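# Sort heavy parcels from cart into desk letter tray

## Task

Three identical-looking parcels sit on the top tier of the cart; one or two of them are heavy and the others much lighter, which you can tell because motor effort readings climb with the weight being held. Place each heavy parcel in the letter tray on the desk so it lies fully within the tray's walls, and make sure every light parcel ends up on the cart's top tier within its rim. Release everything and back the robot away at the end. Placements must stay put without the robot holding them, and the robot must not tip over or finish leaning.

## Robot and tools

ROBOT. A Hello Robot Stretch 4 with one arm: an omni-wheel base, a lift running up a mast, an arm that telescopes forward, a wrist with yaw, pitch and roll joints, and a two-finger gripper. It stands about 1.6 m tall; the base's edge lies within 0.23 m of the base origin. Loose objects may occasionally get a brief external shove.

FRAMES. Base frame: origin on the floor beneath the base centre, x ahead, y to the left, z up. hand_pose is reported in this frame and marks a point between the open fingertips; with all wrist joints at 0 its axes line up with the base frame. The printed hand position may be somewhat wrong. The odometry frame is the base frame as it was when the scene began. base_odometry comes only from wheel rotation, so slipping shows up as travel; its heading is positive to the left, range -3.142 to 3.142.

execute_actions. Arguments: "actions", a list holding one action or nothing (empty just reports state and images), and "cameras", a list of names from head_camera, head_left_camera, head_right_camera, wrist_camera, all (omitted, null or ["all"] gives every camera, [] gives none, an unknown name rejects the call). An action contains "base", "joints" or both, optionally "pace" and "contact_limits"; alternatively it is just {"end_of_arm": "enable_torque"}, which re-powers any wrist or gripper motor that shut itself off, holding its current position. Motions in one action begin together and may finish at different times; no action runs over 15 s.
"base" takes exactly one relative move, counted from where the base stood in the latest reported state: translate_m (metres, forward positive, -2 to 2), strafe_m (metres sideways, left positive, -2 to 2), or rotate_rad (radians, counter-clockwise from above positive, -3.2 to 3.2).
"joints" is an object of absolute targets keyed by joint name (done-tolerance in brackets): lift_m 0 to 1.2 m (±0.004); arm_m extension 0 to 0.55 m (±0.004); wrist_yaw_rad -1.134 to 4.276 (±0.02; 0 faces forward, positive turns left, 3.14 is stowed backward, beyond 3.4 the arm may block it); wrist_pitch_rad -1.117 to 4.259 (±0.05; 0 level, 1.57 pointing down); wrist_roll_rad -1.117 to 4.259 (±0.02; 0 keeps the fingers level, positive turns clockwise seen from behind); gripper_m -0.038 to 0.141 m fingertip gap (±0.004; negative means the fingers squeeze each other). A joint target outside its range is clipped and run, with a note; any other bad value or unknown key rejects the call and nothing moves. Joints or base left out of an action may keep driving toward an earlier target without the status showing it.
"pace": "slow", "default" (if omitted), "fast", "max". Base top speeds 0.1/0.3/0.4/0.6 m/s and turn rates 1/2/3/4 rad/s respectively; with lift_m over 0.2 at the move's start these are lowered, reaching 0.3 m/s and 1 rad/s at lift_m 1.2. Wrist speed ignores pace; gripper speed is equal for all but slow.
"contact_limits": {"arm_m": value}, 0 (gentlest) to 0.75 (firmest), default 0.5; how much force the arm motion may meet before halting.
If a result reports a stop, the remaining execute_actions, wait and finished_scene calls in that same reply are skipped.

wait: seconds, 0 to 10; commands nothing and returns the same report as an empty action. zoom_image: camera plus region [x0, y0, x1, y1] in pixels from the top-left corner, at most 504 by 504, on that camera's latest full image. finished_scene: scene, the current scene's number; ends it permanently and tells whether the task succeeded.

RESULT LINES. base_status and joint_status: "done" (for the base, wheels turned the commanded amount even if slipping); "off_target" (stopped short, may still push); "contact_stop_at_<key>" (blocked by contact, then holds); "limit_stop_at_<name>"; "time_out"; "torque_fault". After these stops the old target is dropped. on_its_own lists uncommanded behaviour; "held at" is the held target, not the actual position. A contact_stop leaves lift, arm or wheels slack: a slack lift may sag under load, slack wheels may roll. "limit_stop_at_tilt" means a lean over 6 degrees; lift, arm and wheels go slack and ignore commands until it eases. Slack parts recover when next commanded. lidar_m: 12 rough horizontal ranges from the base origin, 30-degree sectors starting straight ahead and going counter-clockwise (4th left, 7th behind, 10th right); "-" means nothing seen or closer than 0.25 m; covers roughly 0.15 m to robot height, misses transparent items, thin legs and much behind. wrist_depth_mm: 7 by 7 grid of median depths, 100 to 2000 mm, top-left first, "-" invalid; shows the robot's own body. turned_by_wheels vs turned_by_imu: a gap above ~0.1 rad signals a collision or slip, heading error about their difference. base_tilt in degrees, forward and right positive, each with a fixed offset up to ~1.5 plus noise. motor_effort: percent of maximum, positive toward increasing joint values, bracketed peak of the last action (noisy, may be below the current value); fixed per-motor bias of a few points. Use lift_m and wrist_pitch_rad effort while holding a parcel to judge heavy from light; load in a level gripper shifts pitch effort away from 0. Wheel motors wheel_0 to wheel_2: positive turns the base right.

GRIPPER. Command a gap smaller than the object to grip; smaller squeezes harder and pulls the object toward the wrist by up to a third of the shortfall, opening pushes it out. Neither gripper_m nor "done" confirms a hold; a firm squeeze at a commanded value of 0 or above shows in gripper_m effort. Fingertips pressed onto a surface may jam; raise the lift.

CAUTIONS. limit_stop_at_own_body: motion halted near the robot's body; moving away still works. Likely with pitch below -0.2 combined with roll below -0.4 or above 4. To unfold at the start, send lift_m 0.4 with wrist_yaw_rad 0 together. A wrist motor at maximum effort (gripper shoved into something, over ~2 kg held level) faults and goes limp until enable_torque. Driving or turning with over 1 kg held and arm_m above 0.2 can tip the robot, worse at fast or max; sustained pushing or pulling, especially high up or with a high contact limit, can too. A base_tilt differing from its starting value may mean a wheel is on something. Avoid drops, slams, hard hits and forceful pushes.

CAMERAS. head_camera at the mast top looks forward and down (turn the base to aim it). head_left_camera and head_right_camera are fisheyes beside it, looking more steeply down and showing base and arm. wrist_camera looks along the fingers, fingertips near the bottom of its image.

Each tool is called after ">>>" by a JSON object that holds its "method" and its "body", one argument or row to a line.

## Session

>>> {"method": "execute_actions", "body": {
  "actions": []
}}

Scene clock: 0.00 s.
base_odometry: x=+0.000 y=+0.000 heading=+0.000 (m, m, rad; odometry frame)
turned_by_wheels: +0.000 (rad since the last result)
turned_by_imu: +0.000 (rad since the last result)
base_tilt: forward=-0.1 right=+0.2 (deg)
lidar_m: 2.13 2.00 1.67 1.88 1.43 1.40 1.56 1.78 1.41 1.45 1.92 1.90
base_status: not commanded
joint_positions: lift_m=+0.163 arm_m=-0.002 wrist_yaw_rad=+3.058 wrist_pitch_rad=+0.008 wrist_roll_rad=-0.015 gripper_m=+0.057
joint_status: not commanded
motor_effort: lift_m=+19 arm_m=-1 wrist_yaw_rad=+0 wrist_pitch_rad=-7 wrist_roll_rad=+0 gripper_m=-1 wheel_0=+2 wheel_1=-1 wheel_2=+0 (%)
hand_pose: x=-0.1114 y=+0.1112 z=+0.3391 quat_wxyz=(+0.042, -0.004, -0.007, +0.999) (m; base frame)
wrist_depth_mm: - 142 - - - - 1921 / - 141 - - 1863 1576 1464 / - 127 203 - - - 1921 / 108 139 256 - - - 1921 / 1537 1921 - - - - 1921 / 1397 1464 212 1576 1229 1618 1537 / 931 931 878 917 854 991 1025
pictures: head_camera, head_left_camera, head_right_camera, wrist_camera
Images, in order (width x height): head_camera 420x560, head_left_camera 420x672, head_right_camera 420x672, wrist_camera 616x392.

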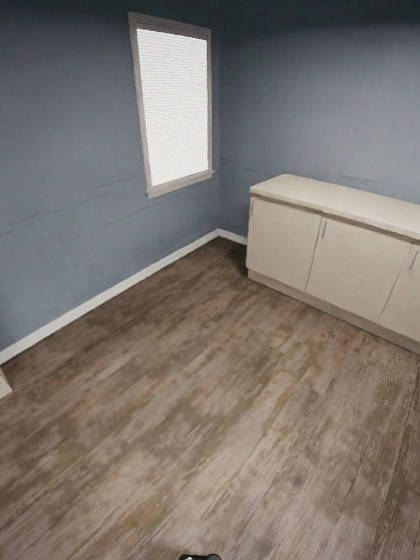

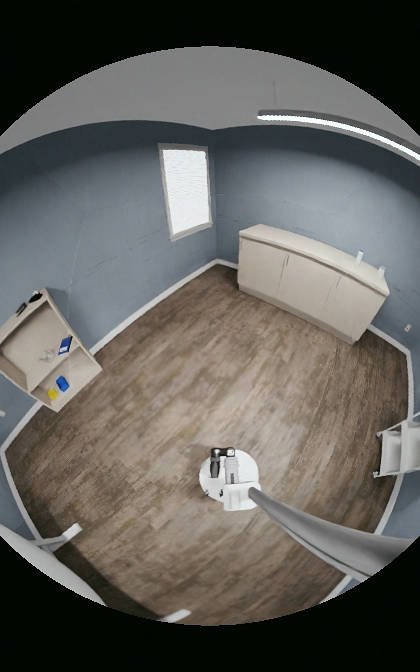

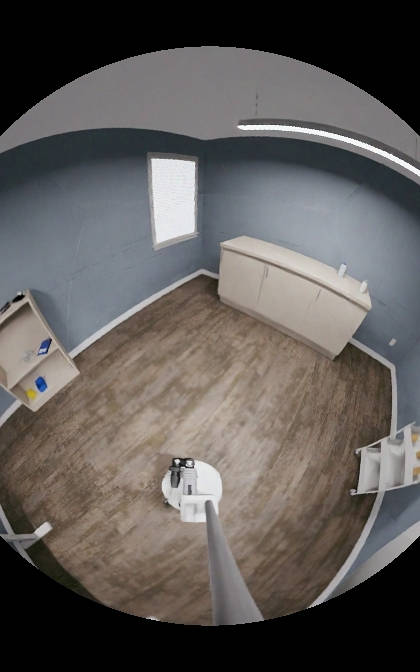

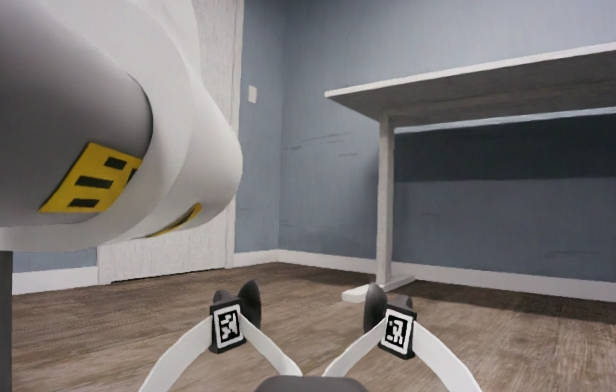

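Cart to the right; desk back-left.

>>> {"method": "execute_actions", "body": {
  "actions": [
    {"base":{"rotate_rad":-1.6},"joints":{"lift_m":1.1,"wrist_yaw_rad":0,"wrist_pitch_rad":1.0,"gripper_m":0.1}}
  ],
  "cameras": ["head_camera","head_left_camera"]
}}

Scene clock: 3.53 s.
base_odometry: x=+0.000 y=+0.000 heading=-1.599 (m, m, rad; odometry frame)
turned_by_wheels: -1.599 (rad since the last result)
turned_by_imu: -1.571 (rad since the last result)
base_tilt: forward=+0.0 right=+0.3 (deg)
lidar_m: 1.43 1.93 1.91 2.11 2.00 1.67 1.83 1.43 1.40 1.54 1.81 1.41
base_status: done
joint_positions: lift_m=+0.183 arm_m=-0.002 wrist_yaw_rad=+2.624 wrist_pitch_rad=+0.447 wrist_roll_rad=-0.015 gripper_m=+0.100
joint_status: lift_m limit_stop_at_own_body (moved +0.020 of +0.937); wrist_yaw_rad limit_stop_at_own_body (moved -0.434 of -3.058); wrist_pitch_rad limit_stop_at_own_body (moved +0.439 of +0.992); the others done
on_its_own: wrist_yaw_rad is held at +2.624, not at your +0.000, since a limit_stop_at_own_body; wrist_pitch_rad is held at +0.445, not at your +1.000, since a limit_stop_at_own_body; lift_m is slack since a limit_stop_at_own_body (your +1.100 is given up); arm_m is slack since a limit_stop_at_own_body
motor_effort: lift_m=+19(22) arm_m=+0(1) wrist_yaw_rad=+1(6) wrist_pitch_rad=-8(8) wrist_roll_rad=+0(0) gripper_m=+0(4) wheel_0=+6(9) wheel_1=+4(8) wheel_2=+4(11) (%)
hand_pose: x=-0.0140 y=+0.2047 z=+0.2368 quat_wxyz=(+0.248, -0.216, +0.050, +0.943) (m; base frame)
wrist_depth_mm: - - 1921 1808 1808 1808 1708 / - - 1983 1983 1863 1921 1756 / 1499 1499 1464 1537 1576 1618 1661 / 960 991 976 1008 1025 1025 1025 / 707 723 732 732 741 741 750 / 252 255 219 580 564 585 585 / 210 208 206 207 462 477 488
pictures: head_camera, head_left_camera
Images, in order (width x height): head_camera 420x560, head_left_camera 420x672.

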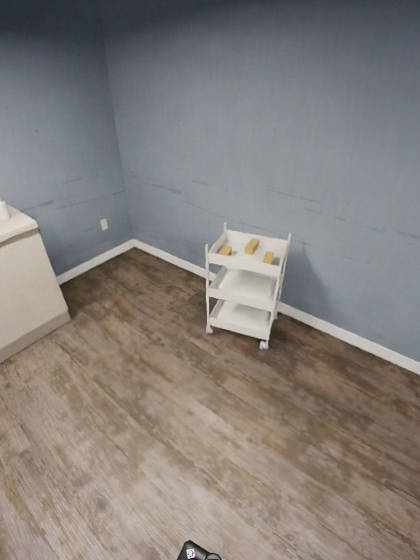

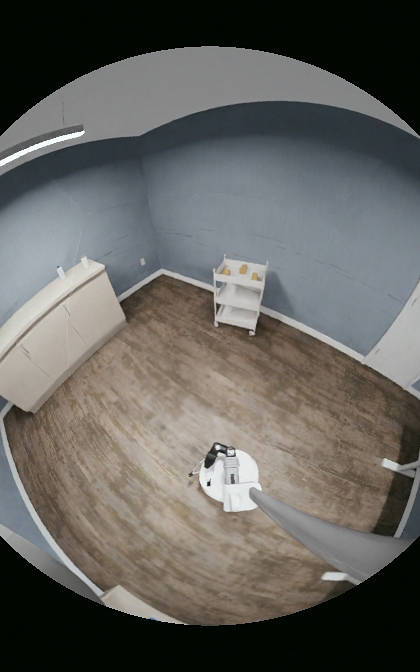

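>>> {"method": "execute_actions", "body": {
  "actions": [
    {"base":{"rotate_rad":-0.45},"joints":{"lift_m":1.1,"wrist_yaw_rad":0,"wrist_pitch_rad":0.1}}
  ],
  "cameras": []
}}

>>> {"method": "execute_actions", "body": {
  "actions": [
    {"base":{"strafe_m":0.63},"joints":{"wrist_pitch_rad":1.0,"wrist_yaw_rad":0}}
  ],
  "cameras": []
}}

>>> {"method": "execute_actions", "body": {
  "actions": [
    {"base":{"translate_m":0.7}}
  ],
  "cameras": ["head_camera","wrist_camera"]
}}

Scene clock: 11.30 s.
base_odometry: x=+0.000 y=+0.000 heading=-2.048 (m, m, rad; odometry frame)
turned_by_wheels: -0.449 (rad since the last result)
turned_by_imu: -0.440 (rad since the last result)
base_tilt: forward=+0.0 right=+0.2 (deg)
lidar_m: 1.41 1.44 1.90 1.91 2.16 1.97 1.69 2.24 1.42 1.37 1.61 1.77
base_status: done
joint_positions: lift_m=+1.100 arm_m=-0.002 wrist_yaw_rad=+0.000 wrist_pitch_rad=+0.102 wrist_roll_rad=-0.015 gripper_m=+0.100
joint_status: all done
on_its_own: arm_m is slack since a limit_stop_at_own_body
motor_effort: lift_m=+22(23) arm_m=+0(0) wrist_yaw_rad=+0(7) wrist_pitch_rad=-8(13) wrist_roll_rad=+0(0) gripper_m=+1(1) wheel_0=+6(7) wheel_1=+5(8) wheel_2=+5(9) (%)
hand_pose: x=+0.4558 y=-0.0873 z=+1.2485 quat_wxyz=(+0.999, -0.007, +0.051, +0.001) (m; base frame)
wrist_depth_mm: 1983 1808 1661 1576 1464 1366 1336 / 1921 1808 1618 1576 1499 1430 1336 / 1921 1808 1708 1618 1537 1430 1397 / 1983 1863 1808 1618 1499 1430 1397 / 1921 1983 1756 1576 1537 1430 1397 / - 1921 218 1661 1576 1430 1397 / - 1229 1708 1576 1537 1430 1366
pictures: none
No camera images: the call's "cameras" was empty. Leave "cameras" out to get every camera's image.

Scene clock: 14.73 s.
base_odometry: x=+0.560 y=-0.289 heading=-2.048 (m, m, rad; odometry frame)
turned_by_wheels: +0.000 (rad since the last result)
turned_by_imu: +0.002 (rad since the last result)
base_tilt: forward=+0.0 right=+0.3 (deg)
lidar_m: 1.37 2.16 1.27 1.29 1.46 1.84 1.70 1.79 2.04 2.02 2.30 1.46
base_status: done
joint_positions: lift_m=+1.100 arm_m=-0.002 wrist_yaw_rad=+0.000 wrist_pitch_rad=+1.001 wrist_roll_rad=-0.015 gripper_m=+0.100
joint_status: all done
on_its_own: arm_m is slack since a limit_stop_at_own_body
motor_effort: lift_m=+22(22) arm_m=+0(0) wrist_yaw_rad=+0(6) wrist_pitch_rad=-4(6) wrist_roll_rad=+0(0) gripper_m=-2(1) wheel_0=-4(15) wheel_1=+3(13) wheel_2=+0(2) (%)
hand_pose: x=+0.3244 y=-0.0874 z=+1.0351 quat_wxyz=(+0.877, -0.006, +0.480, +0.004) (m; base frame)
wrist_depth_mm: - - 1983 1499 1576 1661 1537 / 1983 1983 - 1708 1756 1863 1756 / 1756 1756 1708 1661 1661 1756 1756 / 1537 1576 1576 1576 1618 1576 1576 / 1430 1430 1430 1430 1430 1397 1366 / 1308 1308 219 1281 1229 1281 1281 / 1160 1182 1160 1138 1138 1160 1160
pictures: none
No camera images: the call's "cameras" was empty. Leave "cameras" out to get every camera's image.

Scene clock: 18.57 s.
base_odometry: x=+0.239 y=-0.911 heading=-2.047 (m, m, rad; odometry frame)
turned_by_wheels: +0.000 (rad since the last result)
turned_by_imu: -0.002 (rad since the last result)
base_tilt: forward=-0.1 right=+0.3 (deg)
lidar_m: 0.66 1.41 1.14 1.13 1.31 2.53 2.37 2.55 2.17 2.18 1.46 0.71
base_status: done
joint_positions: lift_m=+1.100 arm_m=-0.002 wrist_yaw_rad=+0.000 wrist_pitch_rad=+1.001 wrist_roll_rad=-0.015 gripper_m=+0.100
joint_status: not commanded
on_its_own: arm_m is slack since a limit_stop_at_own_body
motor_effort: lift_m=+22(22) arm_m=+0(0) wrist_yaw_rad=-2(1) wrist_pitch_rad=-5(5) wrist_roll_rad=+0(1) gripper_m=+0(5) wheel_0=+5(10) wheel_1=+4(7) wheel_2=-3(16) (%)
hand_pose: x=+0.3244 y=-0.0874 z=+1.0351 quat_wxyz=(+0.877, -0.006, +0.480, +0.004) (m; base frame)
wrist_depth_mm: 1366 1229 1160 1098 1025 946 904 / 1618 1464 1366 866 904 1060 1008 / 1756 1708 1618 809 809 1182 1118 / 1537 1576 1499 1025 1042 1430 1336 / 1397 1430 1397 1008 1229 1397 1464 / 1281 1281 218 1255 1229 1255 1281 / 1182 1160 1138 1160 1138 1182 1160
pictures: head_camera, wrist_camera
Images, in order (width x height): head_camera 420x560, wrist_camera 616x392.

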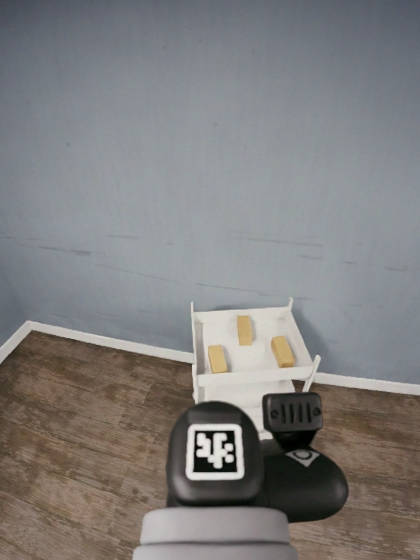

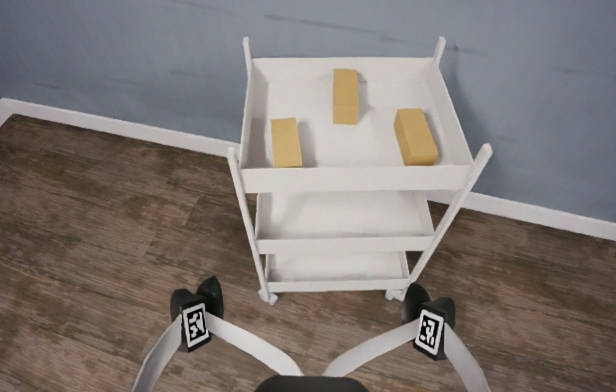

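>>> {"method": "execute_actions", "body": {
  "actions": [
    {"base":{"translate_m":0.24},"joints":{"wrist_pitch_rad":1.57,"arm_m":0.35}}
  ],
  "cameras": ["wrist_camera"]
}}

Scene clock: 22.40 s.
base_odometry: x=+0.129 y=-1.124 heading=-2.047 (m, m, rad; odometry frame)
turned_by_wheels: +0.001 (rad since the last result)
turned_by_imu: +0.000 (rad since the last result)
base_tilt: forward=+0.0 right=+0.4 (deg)
lidar_m: 0.42 1.14 1.74 1.08 1.26 2.07 2.64 2.78 2.24 2.17 1.22 0.45
base_status: done
joint_positions: lift_m=+1.100 arm_m=+0.349 wrist_yaw_rad=+0.000 wrist_pitch_rad=+1.570 wrist_roll_rad=-0.015 gripper_m=+0.100
joint_status: all done
motor_effort: lift_m=+22(22) arm_m=+5(6) wrist_yaw_rad=-1(2) wrist_pitch_rad=-2(3) wrist_roll_rad=+0(0) gripper_m=-1(3) wheel_0=+5(9) wheel_1=+5(8) wheel_2=-2(11) (%)
hand_pose: x=+0.5203 y=-0.0874 z=+0.9895 quat_wxyz=(+0.707, -0.005, +0.707, +0.005) (m; base frame)
wrist_depth_mm: 1255 1229 1008 891 809 707 634 / 1255 1255 559 559 559 544 831 / 1229 1255 554 559 554 554 1138 / 1255 1205 554 559 559 512 1205 / 1255 1281 539 549 544 500 1205 / 1205 1205 219 544 549 544 1182 / 1229 1205 1025 991 1205 1182 1182
pictures: wrist_camera
Images, in order (width x height): wrist_camera 616x392.

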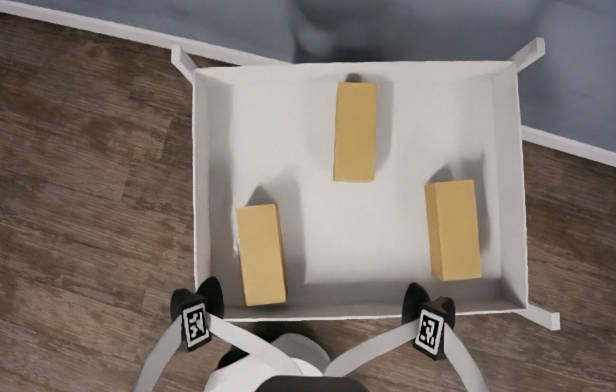

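>>> {"method": "execute_actions", "body": {
  "actions": [
    {"base":{"strafe_m":0.064},"joints":{"arm_m":0.345,"lift_m":0.89,"gripper_m":0.085}}
  ],
  "cameras": ["wrist_camera"]
}}

>>> {"method": "execute_actions", "body": {
  "actions": [
    {"joints":{"lift_m":0.795}}
  ],
  "cameras": ["wrist_camera"]
}}

>>> {"method": "execute_actions", "body": {
  "actions": [
    {"joints":{"gripper_m":-0.01}}
  ],
  "cameras": []
}}

>>> {"method": "execute_actions", "body": {
  "actions": [
    {"joints":{"lift_m":0.92}}
  ],
  "cameras": []
}}

>>> {"method": "execute_actions", "body": {
  "actions": [
    {"joints":{"wrist_pitch_rad":0.3}}
  ],
  "cameras": ["wrist_camera"]
}}

Scene clock: 28.97 s.
base_odometry: x=+0.186 y=-1.153 heading=-2.047 (m, m, rad; odometry frame)
turned_by_wheels: +0.000 (rad since the last result)
turned_by_imu: +0.001 (rad since the last result)
base_tilt: forward=+0.0 right=+0.3 (deg)
lidar_m: 0.41 1.16 1.70 1.04 1.14 2.01 2.67 2.78 2.31 2.18 1.20 0.46
base_status: done
joint_positions: lift_m=+0.890 arm_m=+0.346 wrist_yaw_rad=+0.000 wrist_pitch_rad=+1.570 wrist_roll_rad=-0.015 gripper_m=+0.085
joint_status: all done
motor_effort: lift_m=+17(20) arm_m=-5(5) wrist_yaw_rad=+2(1) wrist_pitch_rad=-2(2) wrist_roll_rad=+1(0) gripper_m=-2(2) wheel_0=-2(12) wheel_1=+1(14) wheel_2=+0(2) (%)
hand_pose: x=+0.5171 y=-0.0874 z=+0.7799 quat_wxyz=(+0.707, -0.005, +0.707, +0.005) (m; base frame)
wrist_depth_mm: 1042 1042 349 345 345 293 343 / 1025 1025 343 349 343 291 343 / 1042 1025 343 345 342 290 342 / 1008 1042 342 342 342 338 338 / 1025 1025 340 287 338 336 336 / 1025 1008 216 285 334 336 332 / 1025 1008 297 285 301 312 327
pictures: wrist_camera
Images, in order (width x height): wrist_camera 616x392.

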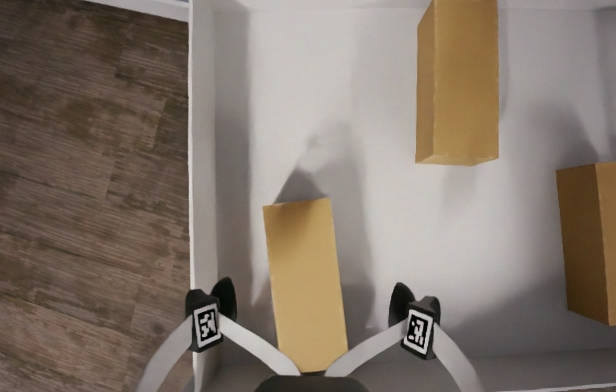

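Scene clock: 30.37 s.
base_odometry: x=+0.186 y=-1.153 heading=-2.047 (m, m, rad; odometry frame)
turned_by_wheels: +0.000 (rad since the last result)
turned_by_imu: +0.000 (rad since the last result)
base_tilt: forward=-0.2 right=+0.3 (deg)
lidar_m: 0.41 1.16 1.69 1.04 1.19 1.99 2.67 2.77 2.28 2.18 1.23 0.46
base_status: not commanded
joint_positions: lift_m=+0.795 arm_m=+0.346 wrist_yaw_rad=+0.000 wrist_pitch_rad=+1.570 wrist_roll_rad=-0.015 gripper_m=+0.085
joint_status: all done
motor_effort: lift_m=+17(18) arm_m=-6(6) wrist_yaw_rad=+0(0) wrist_pitch_rad=-2(2) wrist_roll_rad=+0(0) gripper_m=-3(1) wheel_0=-2(2) wheel_1=+1(1) wheel_2=+0(0) (%)
hand_pose: x=+0.5171 y=-0.0874 z=+0.6849 quat_wxyz=(+0.707, -0.005, +0.707, +0.005) (m; base frame)
wrist_depth_mm: 931 233 252 251 250 202 194 / 946 233 250 248 248 202 193 / 917 231 248 248 246 237 229 / 931 229 246 245 245 243 243 / 917 226 245 192 244 242 242 / 917 224 202 190 240 241 240 / 904 195 242 191 240 238 238
pictures: wrist_camera
Images, in order (width x height): wrist_camera 616x392.

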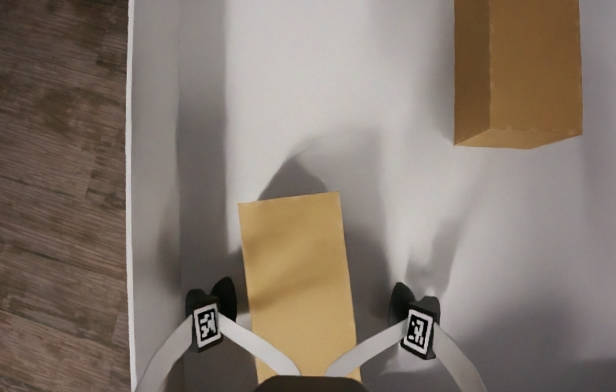

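Scene clock: 32.07 s.
base_odometry: x=+0.186 y=-1.153 heading=-2.047 (m, m, rad; odometry frame)
turned_by_wheels: +0.000 (rad since the last result)
turned_by_imu: +0.000 (rad since the last result)
base_tilt: forward=-0.2 right=+0.3 (deg)
lidar_m: 0.40 1.14 1.69 1.03 1.17 2.00 2.68 2.81 2.30 2.19 1.24 0.45
base_status: not commanded
joint_positions: lift_m=+0.795 arm_m=+0.346 wrist_yaw_rad=+0.000 wrist_pitch_rad=+1.570 wrist_roll_rad=-0.015 gripper_m=-0.009
joint_status: all done
motor_effort: lift_m=+19(19) arm_m=-5(6) wrist_yaw_rad=+0(1) wrist_pitch_rad=-2(4) wrist_roll_rad=+0(0) gripper_m=-20(21) wheel_0=-2(2) wheel_1=+1(1) wheel_2=+0(0) (%)
hand_pose: x=+0.5170 y=-0.0874 z=+0.6847 quat_wxyz=(+0.707, -0.005, +0.707, +0.005) (m; base frame)
wrist_depth_mm: 946 232 250 248 248 202 193 / 946 232 248 247 246 203 192 / 946 230 247 245 245 240 217 / 931 229 244 176 242 243 242 / 917 225 243 175 244 240 242 / 904 221 200 173 196 240 239 / 891 156 236 172 173 163 238
pictures: none
No camera images: the call's "cameras" was empty. Leave "cameras" out to get every camera's image.

Scene clock: 33.63 s.
base_odometry: x=+0.186 y=-1.153 heading=-2.047 (m, m, rad; odometry frame)
turned_by_wheels: +0.000 (rad since the last result)
turned_by_imu: +0.000 (rad since the last result)
base_tilt: forward=-0.2 right=+0.3 (deg)
lidar_m: 0.40 1.18 1.67 1.03 1.19 1.95 2.65 2.78 2.31 2.19 1.23 0.47
base_status: not commanded
joint_positions: lift_m=+0.920 arm_m=+0.346 wrist_yaw_rad=+0.000 wrist_pitch_rad=+1.570 wrist_roll_rad=-0.015 gripper_m=-0.009
joint_status: all done
motor_effort: lift_m=+24(25) arm_m=-5(6) wrist_yaw_rad=+0(2) wrist_pitch_rad=-3(3) wrist_roll_rad=+1(1) gripper_m=-23(26) wheel_0=-3(2) wheel_1=+1(1) wheel_2=+0(0) (%)
hand_pose: x=+0.5170 y=-0.0874 z=+0.8093 quat_wxyz=(+0.707, -0.005, +0.707, +0.005) (m; base frame)
wrist_depth_mm: 1078 1078 375 373 368 364 373 / 1042 1060 375 373 370 320 373 / 1042 1060 373 370 370 368 368 / 1025 1042 370 177 368 366 347 / 1060 1078 366 175 364 368 353 / 1025 1042 200 174 196 362 359 / 1042 159 294 172 173 164 351
pictures: none
No camera images: the call's "cameras" was empty. Leave "cameras" out to get every camera's image.

Scene clock: 34.93 s.
base_odometry: x=+0.186 y=-1.153 heading=-2.047 (m, m, rad; odometry frame)
turned_by_wheels: +0.000 (rad since the last result)
turned_by_imu: +0.000 (rad since the last result)
base_tilt: forward=+0.0 right=+0.4 (deg)
lidar_m: 0.42 1.15 1.72 1.03 1.17 1.98 2.68 2.76 2.31 2.23 1.22 0.44
base_status: not commanded
joint_positions: lift_m=+0.920 arm_m=+0.346 wrist_yaw_rad=+0.000 wrist_pitch_rad=+0.308 wrist_roll_rad=-0.015 gripper_m=-0.009
joint_status: all done
on_its_own: wrist_pitch_rad is at rest, and its effort (-25) is outside its rest range (-23 to +23)
motor_effort: lift_m=+23(24) arm_m=-5(6) wrist_yaw_rad=+0(0) wrist_pitch_rad=-25(26) wrist_roll_rad=+0(0) gripper_m=-23(20) wheel_0=-3(3) wheel_1=+1(1) wheel_2=+0(0) (%)
hand_pose: x=+0.7917 y=-0.0874 z=+1.0104 quat_wxyz=(+0.988, -0.007, +0.153, +0.001) (m; base frame)
wrist_depth_mm: 473 445 421 394 375 357 342 / 496 466 439 413 394 368 353 / 525 488 455 427 404 382 364 / 554 517 469 427 413 397 379 / 580 535 500 175 430 415 392 / 615 564 199 173 197 430 407 / 654 160 525 172 173 163 421
pictures: wrist_camera
Images, in order (width x height): wrist_camera 616x392.

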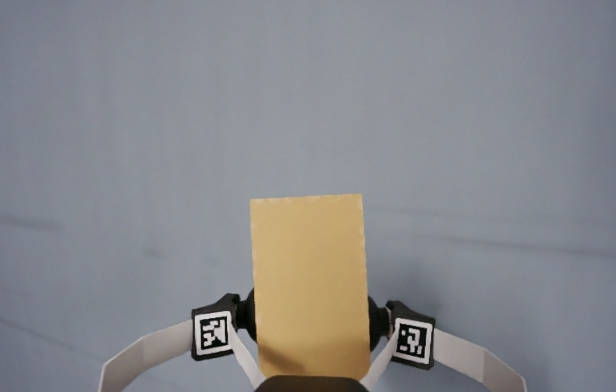

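>>> {"method": "execute_actions", "body": {
  "actions": [
    {"base":{"translate_m":-0.5},"joints":{"arm_m":0.0,"lift_m":1.0,"wrist_pitch_rad":1.0}}
  ],
  "cameras": []
}}

>>> {"method": "execute_actions", "body": {
  "actions": [
    {"base":{"rotate_rad":-1.6},"pace":"slow"}
  ],
  "cameras": ["head_camera","head_left_camera"]
}}

Scene clock: 40.17 s.
base_odometry: x=+0.415 y=-0.709 heading=-2.047 (m, m, rad; odometry frame)
turned_by_wheels: +0.000 (rad since the last result)
turned_by_imu: +0.003 (rad since the last result)
base_tilt: forward=-0.1 right=+0.3 (deg)
lidar_m: 0.92 1.70 1.12 1.11 1.30 2.27 2.14 2.21 2.16 2.16 1.78 0.99
base_status: done
joint_positions: lift_m=+1.000 arm_m=+0.001 wrist_yaw_rad=+0.000 wrist_pitch_rad=+1.005 wrist_roll_rad=-0.015 gripper_m=-0.009
joint_status: all done
motor_effort: lift_m=+24(24) arm_m=-6(6) wrist_yaw_rad=+1(3) wrist_pitch_rad=-15(19) wrist_roll_rad=+0(0) gripper_m=-23(23) wheel_0=-4(11) wheel_1=-2(9) wheel_2=+0(12) (%)
hand_pose: x=+0.3265 y=-0.0874 z=+0.9344 quat_wxyz=(+0.876, -0.006, +0.481, +0.003) (m; base frame)
wrist_depth_mm: 1808 1618 1464 878 820 788 1138 / 1808 1756 1708 1138 1160 1366 1281 / 1576 1618 1618 1366 1078 1537 1464 / 1430 1397 1430 176 1308 1397 1464 / 1308 1281 1281 175 1336 1336 1308 / 1182 1160 200 173 196 1182 1182 / 1060 159 1060 173 173 164 1098
pictures: none
No camera images: the call's "cameras" was empty. Leave "cameras" out to get every camera's image.

Scene clock: 43.07 s.
base_odometry: x=+0.415 y=-0.709 heading=+2.637 (m, m, rad; odometry frame)
turned_by_wheels: -1.599 (rad since the last result)
turned_by_imu: -1.572 (rad since the last result)
base_tilt: forward=-0.1 right=+0.3 (deg)
lidar_m: 2.15 1.82 1.01 0.92 1.65 1.13 1.13 1.30 2.28 2.14 2.19 2.19
base_status: done
joint_positions: lift_m=+1.000 arm_m=+0.001 wrist_yaw_rad=+0.000 wrist_pitch_rad=+1.005 wrist_roll_rad=-0.015 gripper_m=-0.009
joint_status: not commanded
motor_effort: lift_m=+24(24) arm_m=-5(6) wrist_yaw_rad=-2(2) wrist_pitch_rad=-15(16) wrist_roll_rad=+0(1) gripper_m=-22(21) wheel_0=+5(7) wheel_1=+3(9) wheel_2=+4(7) (%)
hand_pose: x=+0.3266 y=-0.0874 z=+0.9344 quat_wxyz=(+0.876, -0.006, +0.481, +0.004) (m; base frame)
wrist_depth_mm: 1756 - - - - - - / 1756 1756 1808 1756 1808 1863 1863 / 1576 1576 1576 1618 1576 1576 1576 / 1397 1464 1430 177 1397 1397 1499 / 1336 1308 1308 175 1308 1255 1281 / 1182 1160 199 174 197 1182 1182 / 1078 159 1060 172 173 163 1078
pictures: head_camera, head_left_camera
Images, in order (width x height): head_camera 420x560, head_left_camera 420x672.

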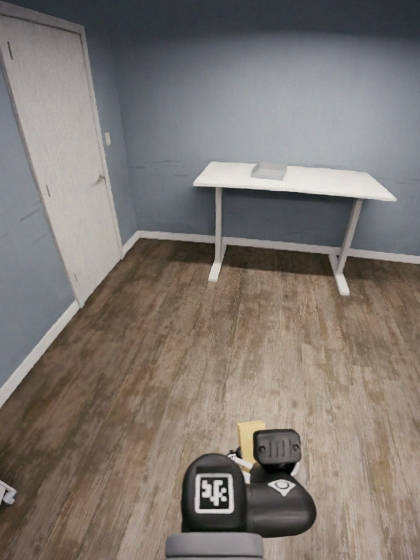

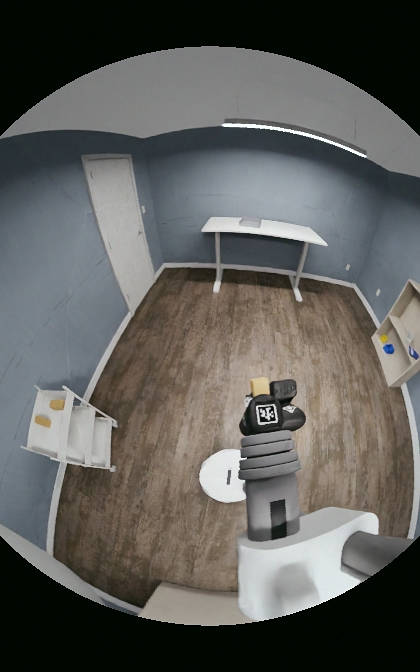

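>>> {"method": "execute_actions", "body": {
  "actions": [
    {"base":{"rotate_rad":-0.2},"joints":{"lift_m":1.2},"pace":"slow"}
  ],
  "cameras": []
}}

>>> {"method": "execute_actions", "body": {
  "actions": [
    {"base":{"translate_m":1.1}}
  ],
  "cameras": ["head_camera","wrist_camera"]
}}

Scene clock: 48.90 s.
base_odometry: x=+0.415 y=-0.709 heading=+2.438 (m, m, rad; odometry frame)
turned_by_wheels: -0.199 (rad since the last result)
turned_by_imu: -0.194 (rad since the last result)
base_tilt: forward=+0.0 right=+0.3 (deg)
lidar_m: 2.16 2.17 1.57 0.90 1.54 1.85 1.13 1.20 1.63 2.25 2.12 2.30
base_status: done
joint_positions: lift_m=+1.200 arm_m=+0.001 wrist_yaw_rad=+0.000 wrist_pitch_rad=+1.005 wrist_roll_rad=-0.015 gripper_m=-0.009
joint_status: all done
motor_effort: lift_m=+24(25) arm_m=-5(5) wrist_yaw_rad=+1(1) wrist_pitch_rad=-14(14) wrist_roll_rad=+0(0) gripper_m=-22(24) wheel_0=+7(6) wheel_1=+5(8) wheel_2=+4(9) (%)
hand_pose: x=+0.3266 y=-0.0874 z=+1.1343 quat_wxyz=(+0.876, -0.006, +0.481, +0.003) (m; base frame)
wrist_depth_mm: - - - - - - - / - - - - - - - / 1863 1921 1863 1921 1983 1921 1863 / 1708 1661 1708 176 1661 1661 1708 / 1537 1537 1499 175 1537 1499 1537 / 1336 1366 201 174 196 1397 1366 / 1308 159 1229 172 173 163 1308
pictures: none
No camera images: the call's "cameras" was empty. Leave "cameras" out to get every camera's image.

Scene clock: 54.03 s.
base_odometry: x=-0.424 y=+0.002 heading=+2.439 (m, m, rad; odometry frame)
turned_by_wheels: +0.001 (rad since the last result)
turned_by_imu: -0.003 (rad since the last result)
base_tilt: forward=-0.1 right=+0.3 (deg)
lidar_m: 1.05 1.11 1.58 1.51 1.35 1.42 2.26 2.34 2.36 1.94 2.02 1.12
base_status: done
joint_positions: lift_m=+1.200 arm_m=+0.001 wrist_yaw_rad=+0.000 wrist_pitch_rad=+1.005 wrist_roll_rad=-0.015 gripper_m=-0.009
joint_status: not commanded
motor_effort: lift_m=+24(25) arm_m=-5(5) wrist_yaw_rad=+1(2) wrist_pitch_rad=-14(16) wrist_roll_rad=+0(0) gripper_m=-23(24) wheel_0=+6(11) wheel_1=+3(8) wheel_2=-1(12) (%)
hand_pose: x=+0.3266 y=-0.0874 z=+1.1344 quat_wxyz=(+0.876, -0.006, +0.481, +0.003) (m; base frame)
wrist_depth_mm: 1863 1756 1808 1808 1808 1808 1708 / 1983 - 1983 1983 - 1921 1983 / 1863 1921 1808 1808 1808 1863 1808 / 1661 1618 1708 176 1618 1661 1618 / 1537 1499 1537 175 1499 1430 1576 / 1366 1397 201 174 198 1397 1336 / 1255 159 1229 173 173 164 1281
pictures: head_camera, wrist_camera
Images, in order (width x height): head_camera 420x560, wrist_camera 616x392.

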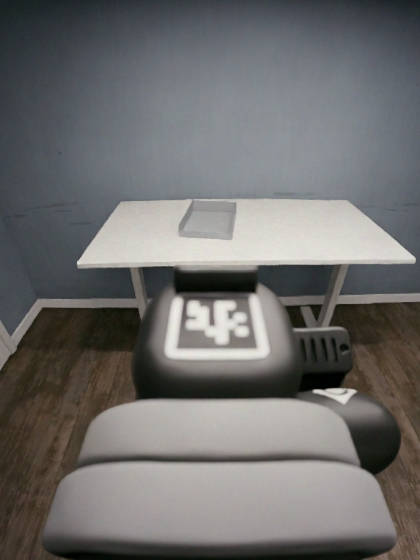

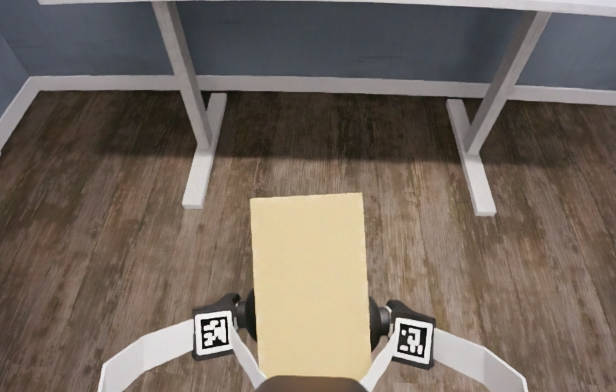

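>>> {"method": "execute_actions", "body": {
  "actions": [
    {"base":{"strafe_m":0.05},"joints":{"wrist_pitch_rad":0.8}}
  ],
  "cameras": []
}}

>>> {"method": "execute_actions", "body": {
  "actions": [
    {"base":{"translate_m":0.68}}
  ],
  "cameras": ["wrist_camera","head_right_camera"]
}}

Scene clock: 58.03 s.
base_odometry: x=-0.457 y=-0.036 heading=+2.439 (m, m, rad; odometry frame)
turned_by_wheels: +0.000 (rad since the last result)
turned_by_imu: +0.001 (rad since the last result)
base_tilt: forward=-0.2 right=+0.4 (deg)
lidar_m: 1.08 1.12 1.51 1.47 1.30 1.38 2.25 2.36 2.39 1.99 2.09 1.13
base_status: done
joint_positions: lift_m=+1.200 arm_m=+0.001 wrist_yaw_rad=+0.000 wrist_pitch_rad=+0.806 wrist_roll_rad=-0.015 gripper_m=-0.009
joint_status: all done
motor_effort: lift_m=+24(24) arm_m=-5(5) wrist_yaw_rad=+0(1) wrist_pitch_rad=-19(24) wrist_roll_rad=+0(0) gripper_m=-24(24) wheel_0=-3(12) wheel_1=+2(9) wheel_2=+0(5) (%)
hand_pose: x=+0.3716 y=-0.0874 z=+1.1697 quat_wxyz=(+0.920, -0.007, +0.392, +0.003) (m; base frame)
wrist_depth_mm: 1618 1160 1098 1138 1182 1138 1182 / 1863 991 976 991 976 946 946 / 1983 - 1983 1983 - 1863 1921 / 1921 1983 1983 176 1983 1983 1983 / 1708 1756 1708 174 1756 1756 1756 / 1576 1499 198 173 201 1537 1537 / 1397 156 180 172 175 163 1366
pictures: none
No camera images: the call's "cameras" was empty. Leave "cameras" out to get every camera's image.

Scene clock: 61.80 s.
base_odometry: x=-0.976 y=+0.403 heading=+2.439 (m, m, rad; odometry frame)
turned_by_wheels: +0.000 (rad since the last result)
turned_by_imu: -0.002 (rad since the last result)
base_tilt: forward=-0.1 right=+0.3 (deg)
lidar_m: 0.39 0.42 0.56 1.45 1.53 1.85 3.69 3.04 2.08 2.01 0.58 0.42
base_status: done
joint_positions: lift_m=+1.200 arm_m=+0.001 wrist_yaw_rad=+0.000 wrist_pitch_rad=+0.806 wrist_roll_rad=-0.015 gripper_m=-0.009
joint_status: not commanded
motor_effort: lift_m=+24(24) arm_m=-5(5) wrist_yaw_rad=+1(1) wrist_pitch_rad=-17(20) wrist_roll_rad=+0(0) gripper_m=-24(22) wheel_0=+5(10) wheel_1=+3(11) wheel_2=-2(12) (%)
hand_pose: x=+0.3716 y=-0.0874 z=+1.1697 quat_wxyz=(+0.920, -0.007, +0.392, +0.003) (m; base frame)
wrist_depth_mm: 931 960 917 931 917 904 917 / 991 891 891 878 866 878 917 / 732 723 683 723 732 723 732 / 603 603 585 176 609 609 609 / 521 525 521 175 535 530 535 / 459 459 199 174 198 462 462 / 407 160 397 172 173 163 418
pictures: head_right_camera, wrist_camera
Images, in order (width x height): head_right_camera 420x672, wrist_camera 616x392.

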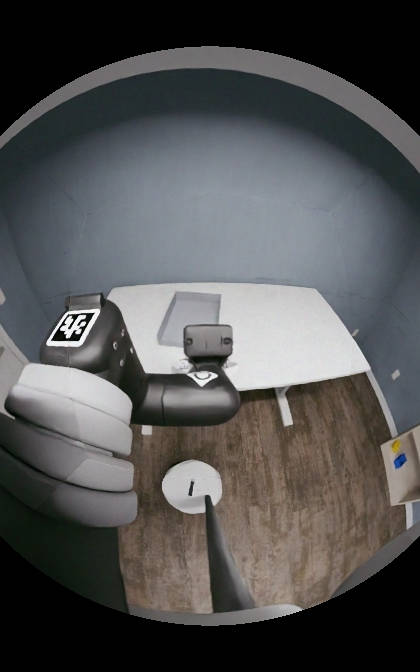

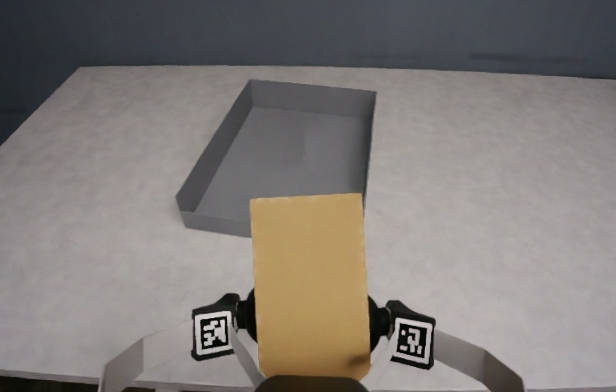

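>>> {"method": "execute_actions", "body": {
  "actions": [
    {"base":{"strafe_m":0.04},"joints":{"arm_m":0.5},"pace":"slow"}
  ],
  "cameras": []
}}

>>> {"method": "execute_actions", "body": {
  "actions": [
    {"joints":{"wrist_pitch_rad":1.3}}
  ],
  "cameras": ["wrist_camera"]
}}

Scene clock: 70.23 s.
base_odometry: x=-1.001 y=+0.372 heading=+2.439 (m, m, rad; odometry frame)
turned_by_wheels: +0.000 (rad since the last result)
turned_by_imu: +0.002 (rad since the last result)
base_tilt: forward=-0.1 right=+0.2 (deg)
lidar_m: 0.39 0.40 0.57 1.40 1.47 1.81 3.64 3.03 2.10 2.04 0.58 0.40
base_status: done
joint_positions: lift_m=+1.200 arm_m=+0.499 wrist_yaw_rad=+0.000 wrist_pitch_rad=+0.806 wrist_roll_rad=-0.015 gripper_m=-0.009
joint_status: all done
motor_effort: lift_m=+24(24) arm_m=+5(7) wrist_yaw_rad=+0(1) wrist_pitch_rad=-20(19) wrist_roll_rad=+0(0) gripper_m=-24(22) wheel_0=-5(12) wheel_1=+4(5) wheel_2=+0(1) (%)
hand_pose: x=+0.8697 y=-0.0874 z=+1.1697 quat_wxyz=(+0.920, -0.007, +0.392, +0.003) (m; base frame)
wrist_depth_mm: 445 442 439 436 433 430 430 / 496 488 496 480 488 477 469 / 564 559 559 554 544 544 530 / 609 609 603 176 609 603 597 / 517 517 525 176 525 530 525 / 459 455 199 174 196 459 455 / 407 159 338 173 173 164 413
pictures: none
No camera images: the call's "cameras" was empty. Leave "cameras" out to get every camera's image.

Scene clock: 71.07 s.
base_odometry: x=-1.001 y=+0.372 heading=+2.439 (m, m, rad; odometry frame)
turned_by_wheels: +0.000 (rad since the last result)
turned_by_imu: +0.000 (rad since the last result)
base_tilt: forward=+0.0 right=+0.2 (deg)
lidar_m: 0.37 0.40 0.57 1.40 1.50 1.82 3.65 3.05 2.11 2.03 0.59 0.41
base_status: not commanded
joint_positions: lift_m=+1.200 arm_m=+0.499 wrist_yaw_rad=+0.000 wrist_pitch_rad=+1.302 wrist_roll_rad=-0.015 gripper_m=-0.009
joint_status: all done
motor_effort: lift_m=+24(24) arm_m=+5(5) wrist_yaw_rad=+0(0) wrist_pitch_rad=-8(14) wrist_roll_rad=+0(0) gripper_m=-23(20) wheel_0=-5(5) wheel_1=+4(4) wheel_2=+0(0) (%)
hand_pose: x=+0.7466 y=-0.0874 z=+1.0997 quat_wxyz=(+0.795, -0.006, +0.606, +0.004) (m; base frame)
wrist_depth_mm: 466 462 466 466 462 466 459 / 442 442 439 436 442 439 439 / 418 421 413 410 404 413 418 / 402 402 392 176 392 397 394 / 382 379 377 175 377 375 377 / 364 357 200 174 197 357 357 / 347 159 340 172 172 163 347
pictures: wrist_camera
Images, in order (width x height): wrist_camera 616x392.

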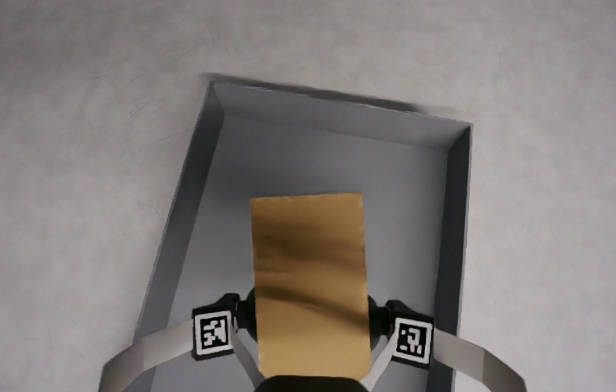

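>>> {"method": "execute_actions", "body": {
  "actions": [
    {"joints":{"wrist_pitch_rad":1.57,"arm_m":0.53}}
  ],
  "cameras": ["wrist_camera"]
}}

Scene clock: 78.40 s.
base_odometry: x=-1.001 y=+0.372 heading=+2.439 (m, m, rad; odometry frame)
turned_by_wheels: +0.000 (rad since the last result)
turned_by_imu: +0.001 (rad since the last result)
base_tilt: forward=+0.0 right=+0.3 (deg)
lidar_m: 0.39 0.42 0.55 1.38 1.49 1.85 3.68 3.00 2.08 2.05 0.57 0.40
base_status: not commanded
joint_positions: lift_m=+1.200 arm_m=+0.529 wrist_yaw_rad=+0.000 wrist_pitch_rad=+1.570 wrist_roll_rad=-0.015 gripper_m=-0.009
joint_status: all done
motor_effort: lift_m=+24(24) arm_m=+5(7) wrist_yaw_rad=+0(0) wrist_pitch_rad=-1(8) wrist_roll_rad=+1(1) gripper_m=-27(25) wheel_0=-5(5) wheel_1=+4(4) wheel_2=+0(0) (%)
hand_pose: x=+0.7002 y=-0.0874 z=+1.0894 quat_wxyz=(+0.707, -0.005, +0.707, +0.005) (m; base frame)
wrist_depth_mm: 370 370 366 366 345 351 368 / 368 366 366 364 364 362 362 / 366 366 364 359 355 362 362 / 362 364 362 177 357 355 357 / 366 362 357 175 355 355 357 / 362 357 200 174 196 355 353 / 362 159 322 172 172 164 353
pictures: wrist_camera
Images, in order (width x height): wrist_camera 616x392.

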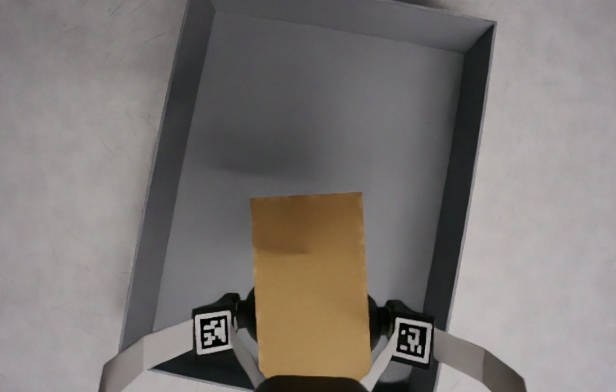

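>>> {"method": "execute_actions", "body": {
  "actions": [
    {"base":{"translate_m":0.075}}
  ],
  "cameras": []
}}

>>> {"method": "execute_actions", "body": {
  "actions": [
    {"base":{"strafe_m":0.03},"joints":{"lift_m":1.11}}
  ],
  "cameras": ["wrist_camera"]
}}

Scene clock: 82.27 s.
base_odometry: x=-1.058 y=+0.421 heading=+2.440 (m, m, rad; odometry frame)
turned_by_wheels: +0.001 (rad since the last result)
turned_by_imu: +0.001 (rad since the last result)
base_tilt: forward=+0.0 right=+0.3 (deg)
lidar_m: 0.31 0.35 0.45 1.41 1.49 1.88 3.74 3.12 2.12 2.03 0.45 0.32
base_status: done
joint_positions: lift_m=+1.200 arm_m=+0.529 wrist_yaw_rad=+0.000 wrist_pitch_rad=+1.570 wrist_roll_rad=-0.015 gripper_m=-0.009
joint_status: not commanded
motor_effort: lift_m=+24(24) arm_m=+5(5) wrist_yaw_rad=+1(1) wrist_pitch_rad=-2(1) wrist_roll_rad=+0(0) gripper_m=-24(23) wheel_0=+5(12) wheel_1=+4(10) wheel_2=+0(10) (%)
hand_pose: x=+0.7002 y=-0.0874 z=+1.0894 quat_wxyz=(+0.707, -0.005, +0.707, +0.005) (m; base frame)
wrist_depth_mm: 373 368 370 370 366 368 366 / 373 368 349 364 364 362 366 / 368 366 359 359 357 359 359 / 364 364 359 177 357 355 355 / 362 359 357 175 357 353 357 / 362 362 200 174 197 353 355 / 359 160 351 174 173 163 351
pictures: none
No camera images: the call's "cameras" was empty. Leave "cameras" out to get every camera's image.

Scene clock: 83.63 s.
base_odometry: x=-1.078 y=+0.398 heading=+2.440 (m, m, rad; odometry frame)
turned_by_wheels: +0.000 (rad since the last result)
turned_by_imu: +0.000 (rad since the last result)
base_tilt: forward=-0.2 right=+0.2 (deg)
lidar_m: 0.31 0.32 0.44 1.37 1.48 1.87 3.05 3.12 2.15 2.06 0.49 0.34
base_status: done
joint_positions: lift_m=+1.110 arm_m=+0.529 wrist_yaw_rad=+0.000 wrist_pitch_rad=+1.570 wrist_roll_rad=-0.015 gripper_m=-0.009
joint_status: all done
motor_effort: lift_m=+19(23) arm_m=+5(5) wrist_yaw_rad=+2(1) wrist_pitch_rad=-2(3) wrist_roll_rad=+0(0) gripper_m=-23(24) wheel_0=-1(9) wheel_1=+3(10) wheel_2=+0(0) (%)
hand_pose: x=+0.7002 y=-0.0874 z=+0.9997 quat_wxyz=(+0.707, -0.005, +0.707, +0.005) (m; base frame)
wrist_depth_mm: 279 277 233 240 236 273 273 / 278 274 271 272 271 256 236 / 276 273 271 270 270 268 266 / 274 273 268 177 267 267 254 / 273 271 268 175 266 265 243 / 271 266 201 173 196 264 232 / 270 159 264 172 173 163 222
pictures: wrist_camera
Images, in order (width x height): wrist_camera 616x392.

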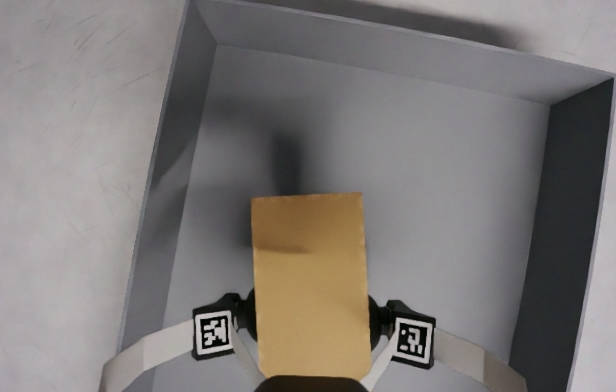

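>>> {"method": "execute_actions", "body": {
  "actions": [
    {"joints":{"lift_m":1.088}}
  ],
  "cameras": []
}}

>>> {"method": "execute_actions", "body": {
  "actions": [
    {"joints":{"gripper_m":0.075}}
  ],
  "cameras": []
}}

>>> {"method": "execute_actions", "body": {
  "actions": [
    {"joints":{"lift_m":1.2}}
  ],
  "cameras": ["wrist_camera"]
}}

>>> {"method": "execute_actions", "body": {
  "actions": [
    {"base":{"translate_m":-0.9},"joints":{"arm_m":0.0}}
  ],
  "cameras": []
}}

Scene clock: 87.37 s.
base_odometry: x=-1.078 y=+0.398 heading=+2.440 (m, m, rad; odometry frame)
turned_by_wheels: +0.000 (rad since the last result)
turned_by_imu: +0.001 (rad since the last result)
base_tilt: forward=-0.1 right=+0.3 (deg)
lidar_m: 0.31 0.33 0.45 1.36 1.45 1.88 3.02 3.11 2.13 2.08 0.44 0.34
base_status: not commanded
joint_positions: lift_m=+1.088 arm_m=+0.529 wrist_yaw_rad=+0.000 wrist_pitch_rad=+1.570 wrist_roll_rad=-0.015 gripper_m=-0.009
joint_status: all done
motor_effort: lift_m=+19(19) arm_m=+5(5) wrist_yaw_rad=+1(0) wrist_pitch_rad=-1(3) wrist_roll_rad=+0(0) gripper_m=-25(24) wheel_0=-1(1) wheel_1=+3(2) wheel_2=+0(0) (%)
hand_pose: x=+0.7002 y=-0.0874 z=+0.9777 quat_wxyz=(+0.707, -0.005, +0.707, +0.005) (m; base frame)
wrist_depth_mm: 256 255 233 225 209 202 224 / 255 253 250 249 248 246 235 / 253 252 248 247 247 246 246 / 251 237 247 177 246 245 244 / 249 234 246 175 244 245 242 / 250 229 200 174 196 242 232 / 247 159 241 171 173 163 222
pictures: none
No camera images: the call's "cameras" was empty. Leave "cameras" out to get every camera's image.

Scene clock: 88.97 s.
base_odometry: x=-1.078 y=+0.398 heading=+2.440 (m, m, rad; odometry frame)
turned_by_wheels: +0.000 (rad since the last result)
turned_by_imu: +0.000 (rad since the last result)
base_tilt: forward=-0.1 right=+0.3 (deg)
lidar_m: 0.29 0.33 0.46 1.38 1.46 1.87 3.05 3.12 2.13 2.09 0.47 0.33
base_status: not commanded
joint_positions: lift_m=+1.088 arm_m=+0.529 wrist_yaw_rad=+0.000 wrist_pitch_rad=+1.570 wrist_roll_rad=-0.015 gripper_m=+0.075
joint_status: all done
motor_effort: lift_m=+19(19) arm_m=+5(5) wrist_yaw_rad=+0(0) wrist_pitch_rad=-2(1) wrist_roll_rad=+0(0) gripper_m=+0(23) wheel_0=-1(1) wheel_1=+2(2) wheel_2=+0(0) (%)
hand_pose: x=+0.7002 y=-0.0874 z=+0.9777 quat_wxyz=(+0.707, -0.005, +0.707, +0.005) (m; base frame)
wrist_depth_mm: 258 256 234 224 209 204 252 / 256 255 251 251 249 248 233 / 253 253 249 248 248 248 248 / 251 239 249 248 247 246 245 / 251 234 247 194 245 245 243 / 250 236 211 193 211 243 232 / 250 204 245 191 241 242 222
pictures: none
No camera images: the call's "cameras" was empty. Leave "cameras" out to get every camera's image.

Scene clock: 90.47 s.
base_odometry: x=-1.078 y=+0.398 heading=+2.440 (m, m, rad; odometry frame)
turned_by_wheels: +0.000 (rad since the last result)
turned_by_imu: +0.000 (rad since the last result)
base_tilt: forward=+0.0 right=+0.2 (deg)
lidar_m: 0.31 0.34 0.43 1.38 1.45 1.86 3.77 3.12 2.15 2.08 0.45 0.33
base_status: not commanded
joint_positions: lift_m=+1.200 arm_m=+0.529 wrist_yaw_rad=+0.000 wrist_pitch_rad=+1.570 wrist_roll_rad=-0.015 gripper_m=+0.075
joint_status: all done
motor_effort: lift_m=+22(24) arm_m=+5(5) wrist_yaw_rad=+1(1) wrist_pitch_rad=-3(2) wrist_roll_rad=+0(0) gripper_m=-3(4) wheel_0=-1(1) wheel_1=+2(3) wheel_2=+0(0) (%)
hand_pose: x=+0.7002 y=-0.0874 z=+1.0895 quat_wxyz=(+0.707, -0.005, +0.707, +0.005) (m; base frame)
wrist_depth_mm: 373 370 375 368 366 370 366 / 370 370 368 364 364 362 364 / 368 366 366 362 364 351 359 / 366 364 359 362 359 357 359 / 366 364 362 307 355 357 357 / 362 359 214 304 355 355 355 / 359 357 353 303 351 338 351
pictures: wrist_camera
Images, in order (width x height): wrist_camera 616x392.

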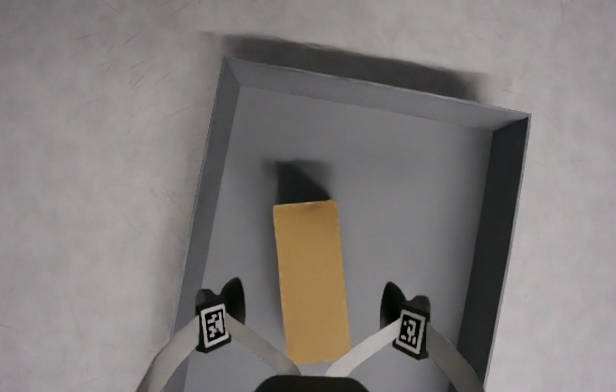

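Scene clock: 94.97 s.
base_odometry: x=-0.391 y=-0.183 heading=+2.440 (m, m, rad; odometry frame)
turned_by_wheels: +0.000 (rad since the last result)
turned_by_imu: +0.004 (rad since the last result)
base_tilt: forward=-0.1 right=+0.3 (deg)
lidar_m: 1.20 1.28 1.44 1.37 1.17 1.26 2.10 2.20 2.49 2.05 2.15 1.27
base_status: done
joint_positions: lift_m=+1.200 arm_m=+0.001 wrist_yaw_rad=+0.000 wrist_pitch_rad=+1.570 wrist_roll_rad=-0.015 gripper_m=+0.075
joint_status: all done
motor_effort: lift_m=+21(22) arm_m=-6(6) wrist_yaw_rad=+0(1) wrist_pitch_rad=-2(2) wrist_roll_rad=+0(0) gripper_m=-3(3) wheel_0=-6(6) wheel_1=-4(11) wheel_2=+3(10) (%)
hand_pose: x=+0.1720 y=-0.0874 z=+1.0896 quat_wxyz=(+0.707, -0.005, +0.707, +0.005) (m; base frame)
wrist_depth_mm: 1366 1366 1366 1366 1336 1336 1397 / 1397 1366 1336 1366 1336 1366 1336 / 1336 1308 1336 1336 1336 1336 1308 / 1336 1366 1336 1308 1308 1336 1366 / 1336 1336 1308 1118 1308 1308 1308 / 1308 1308 214 1098 1308 1308 1308 / 1308 1336 1308 715 1281 1281 1308
pictures: none
No camera images: the call's "cameras" was empty. Leave "cameras" out to get every camera's image.


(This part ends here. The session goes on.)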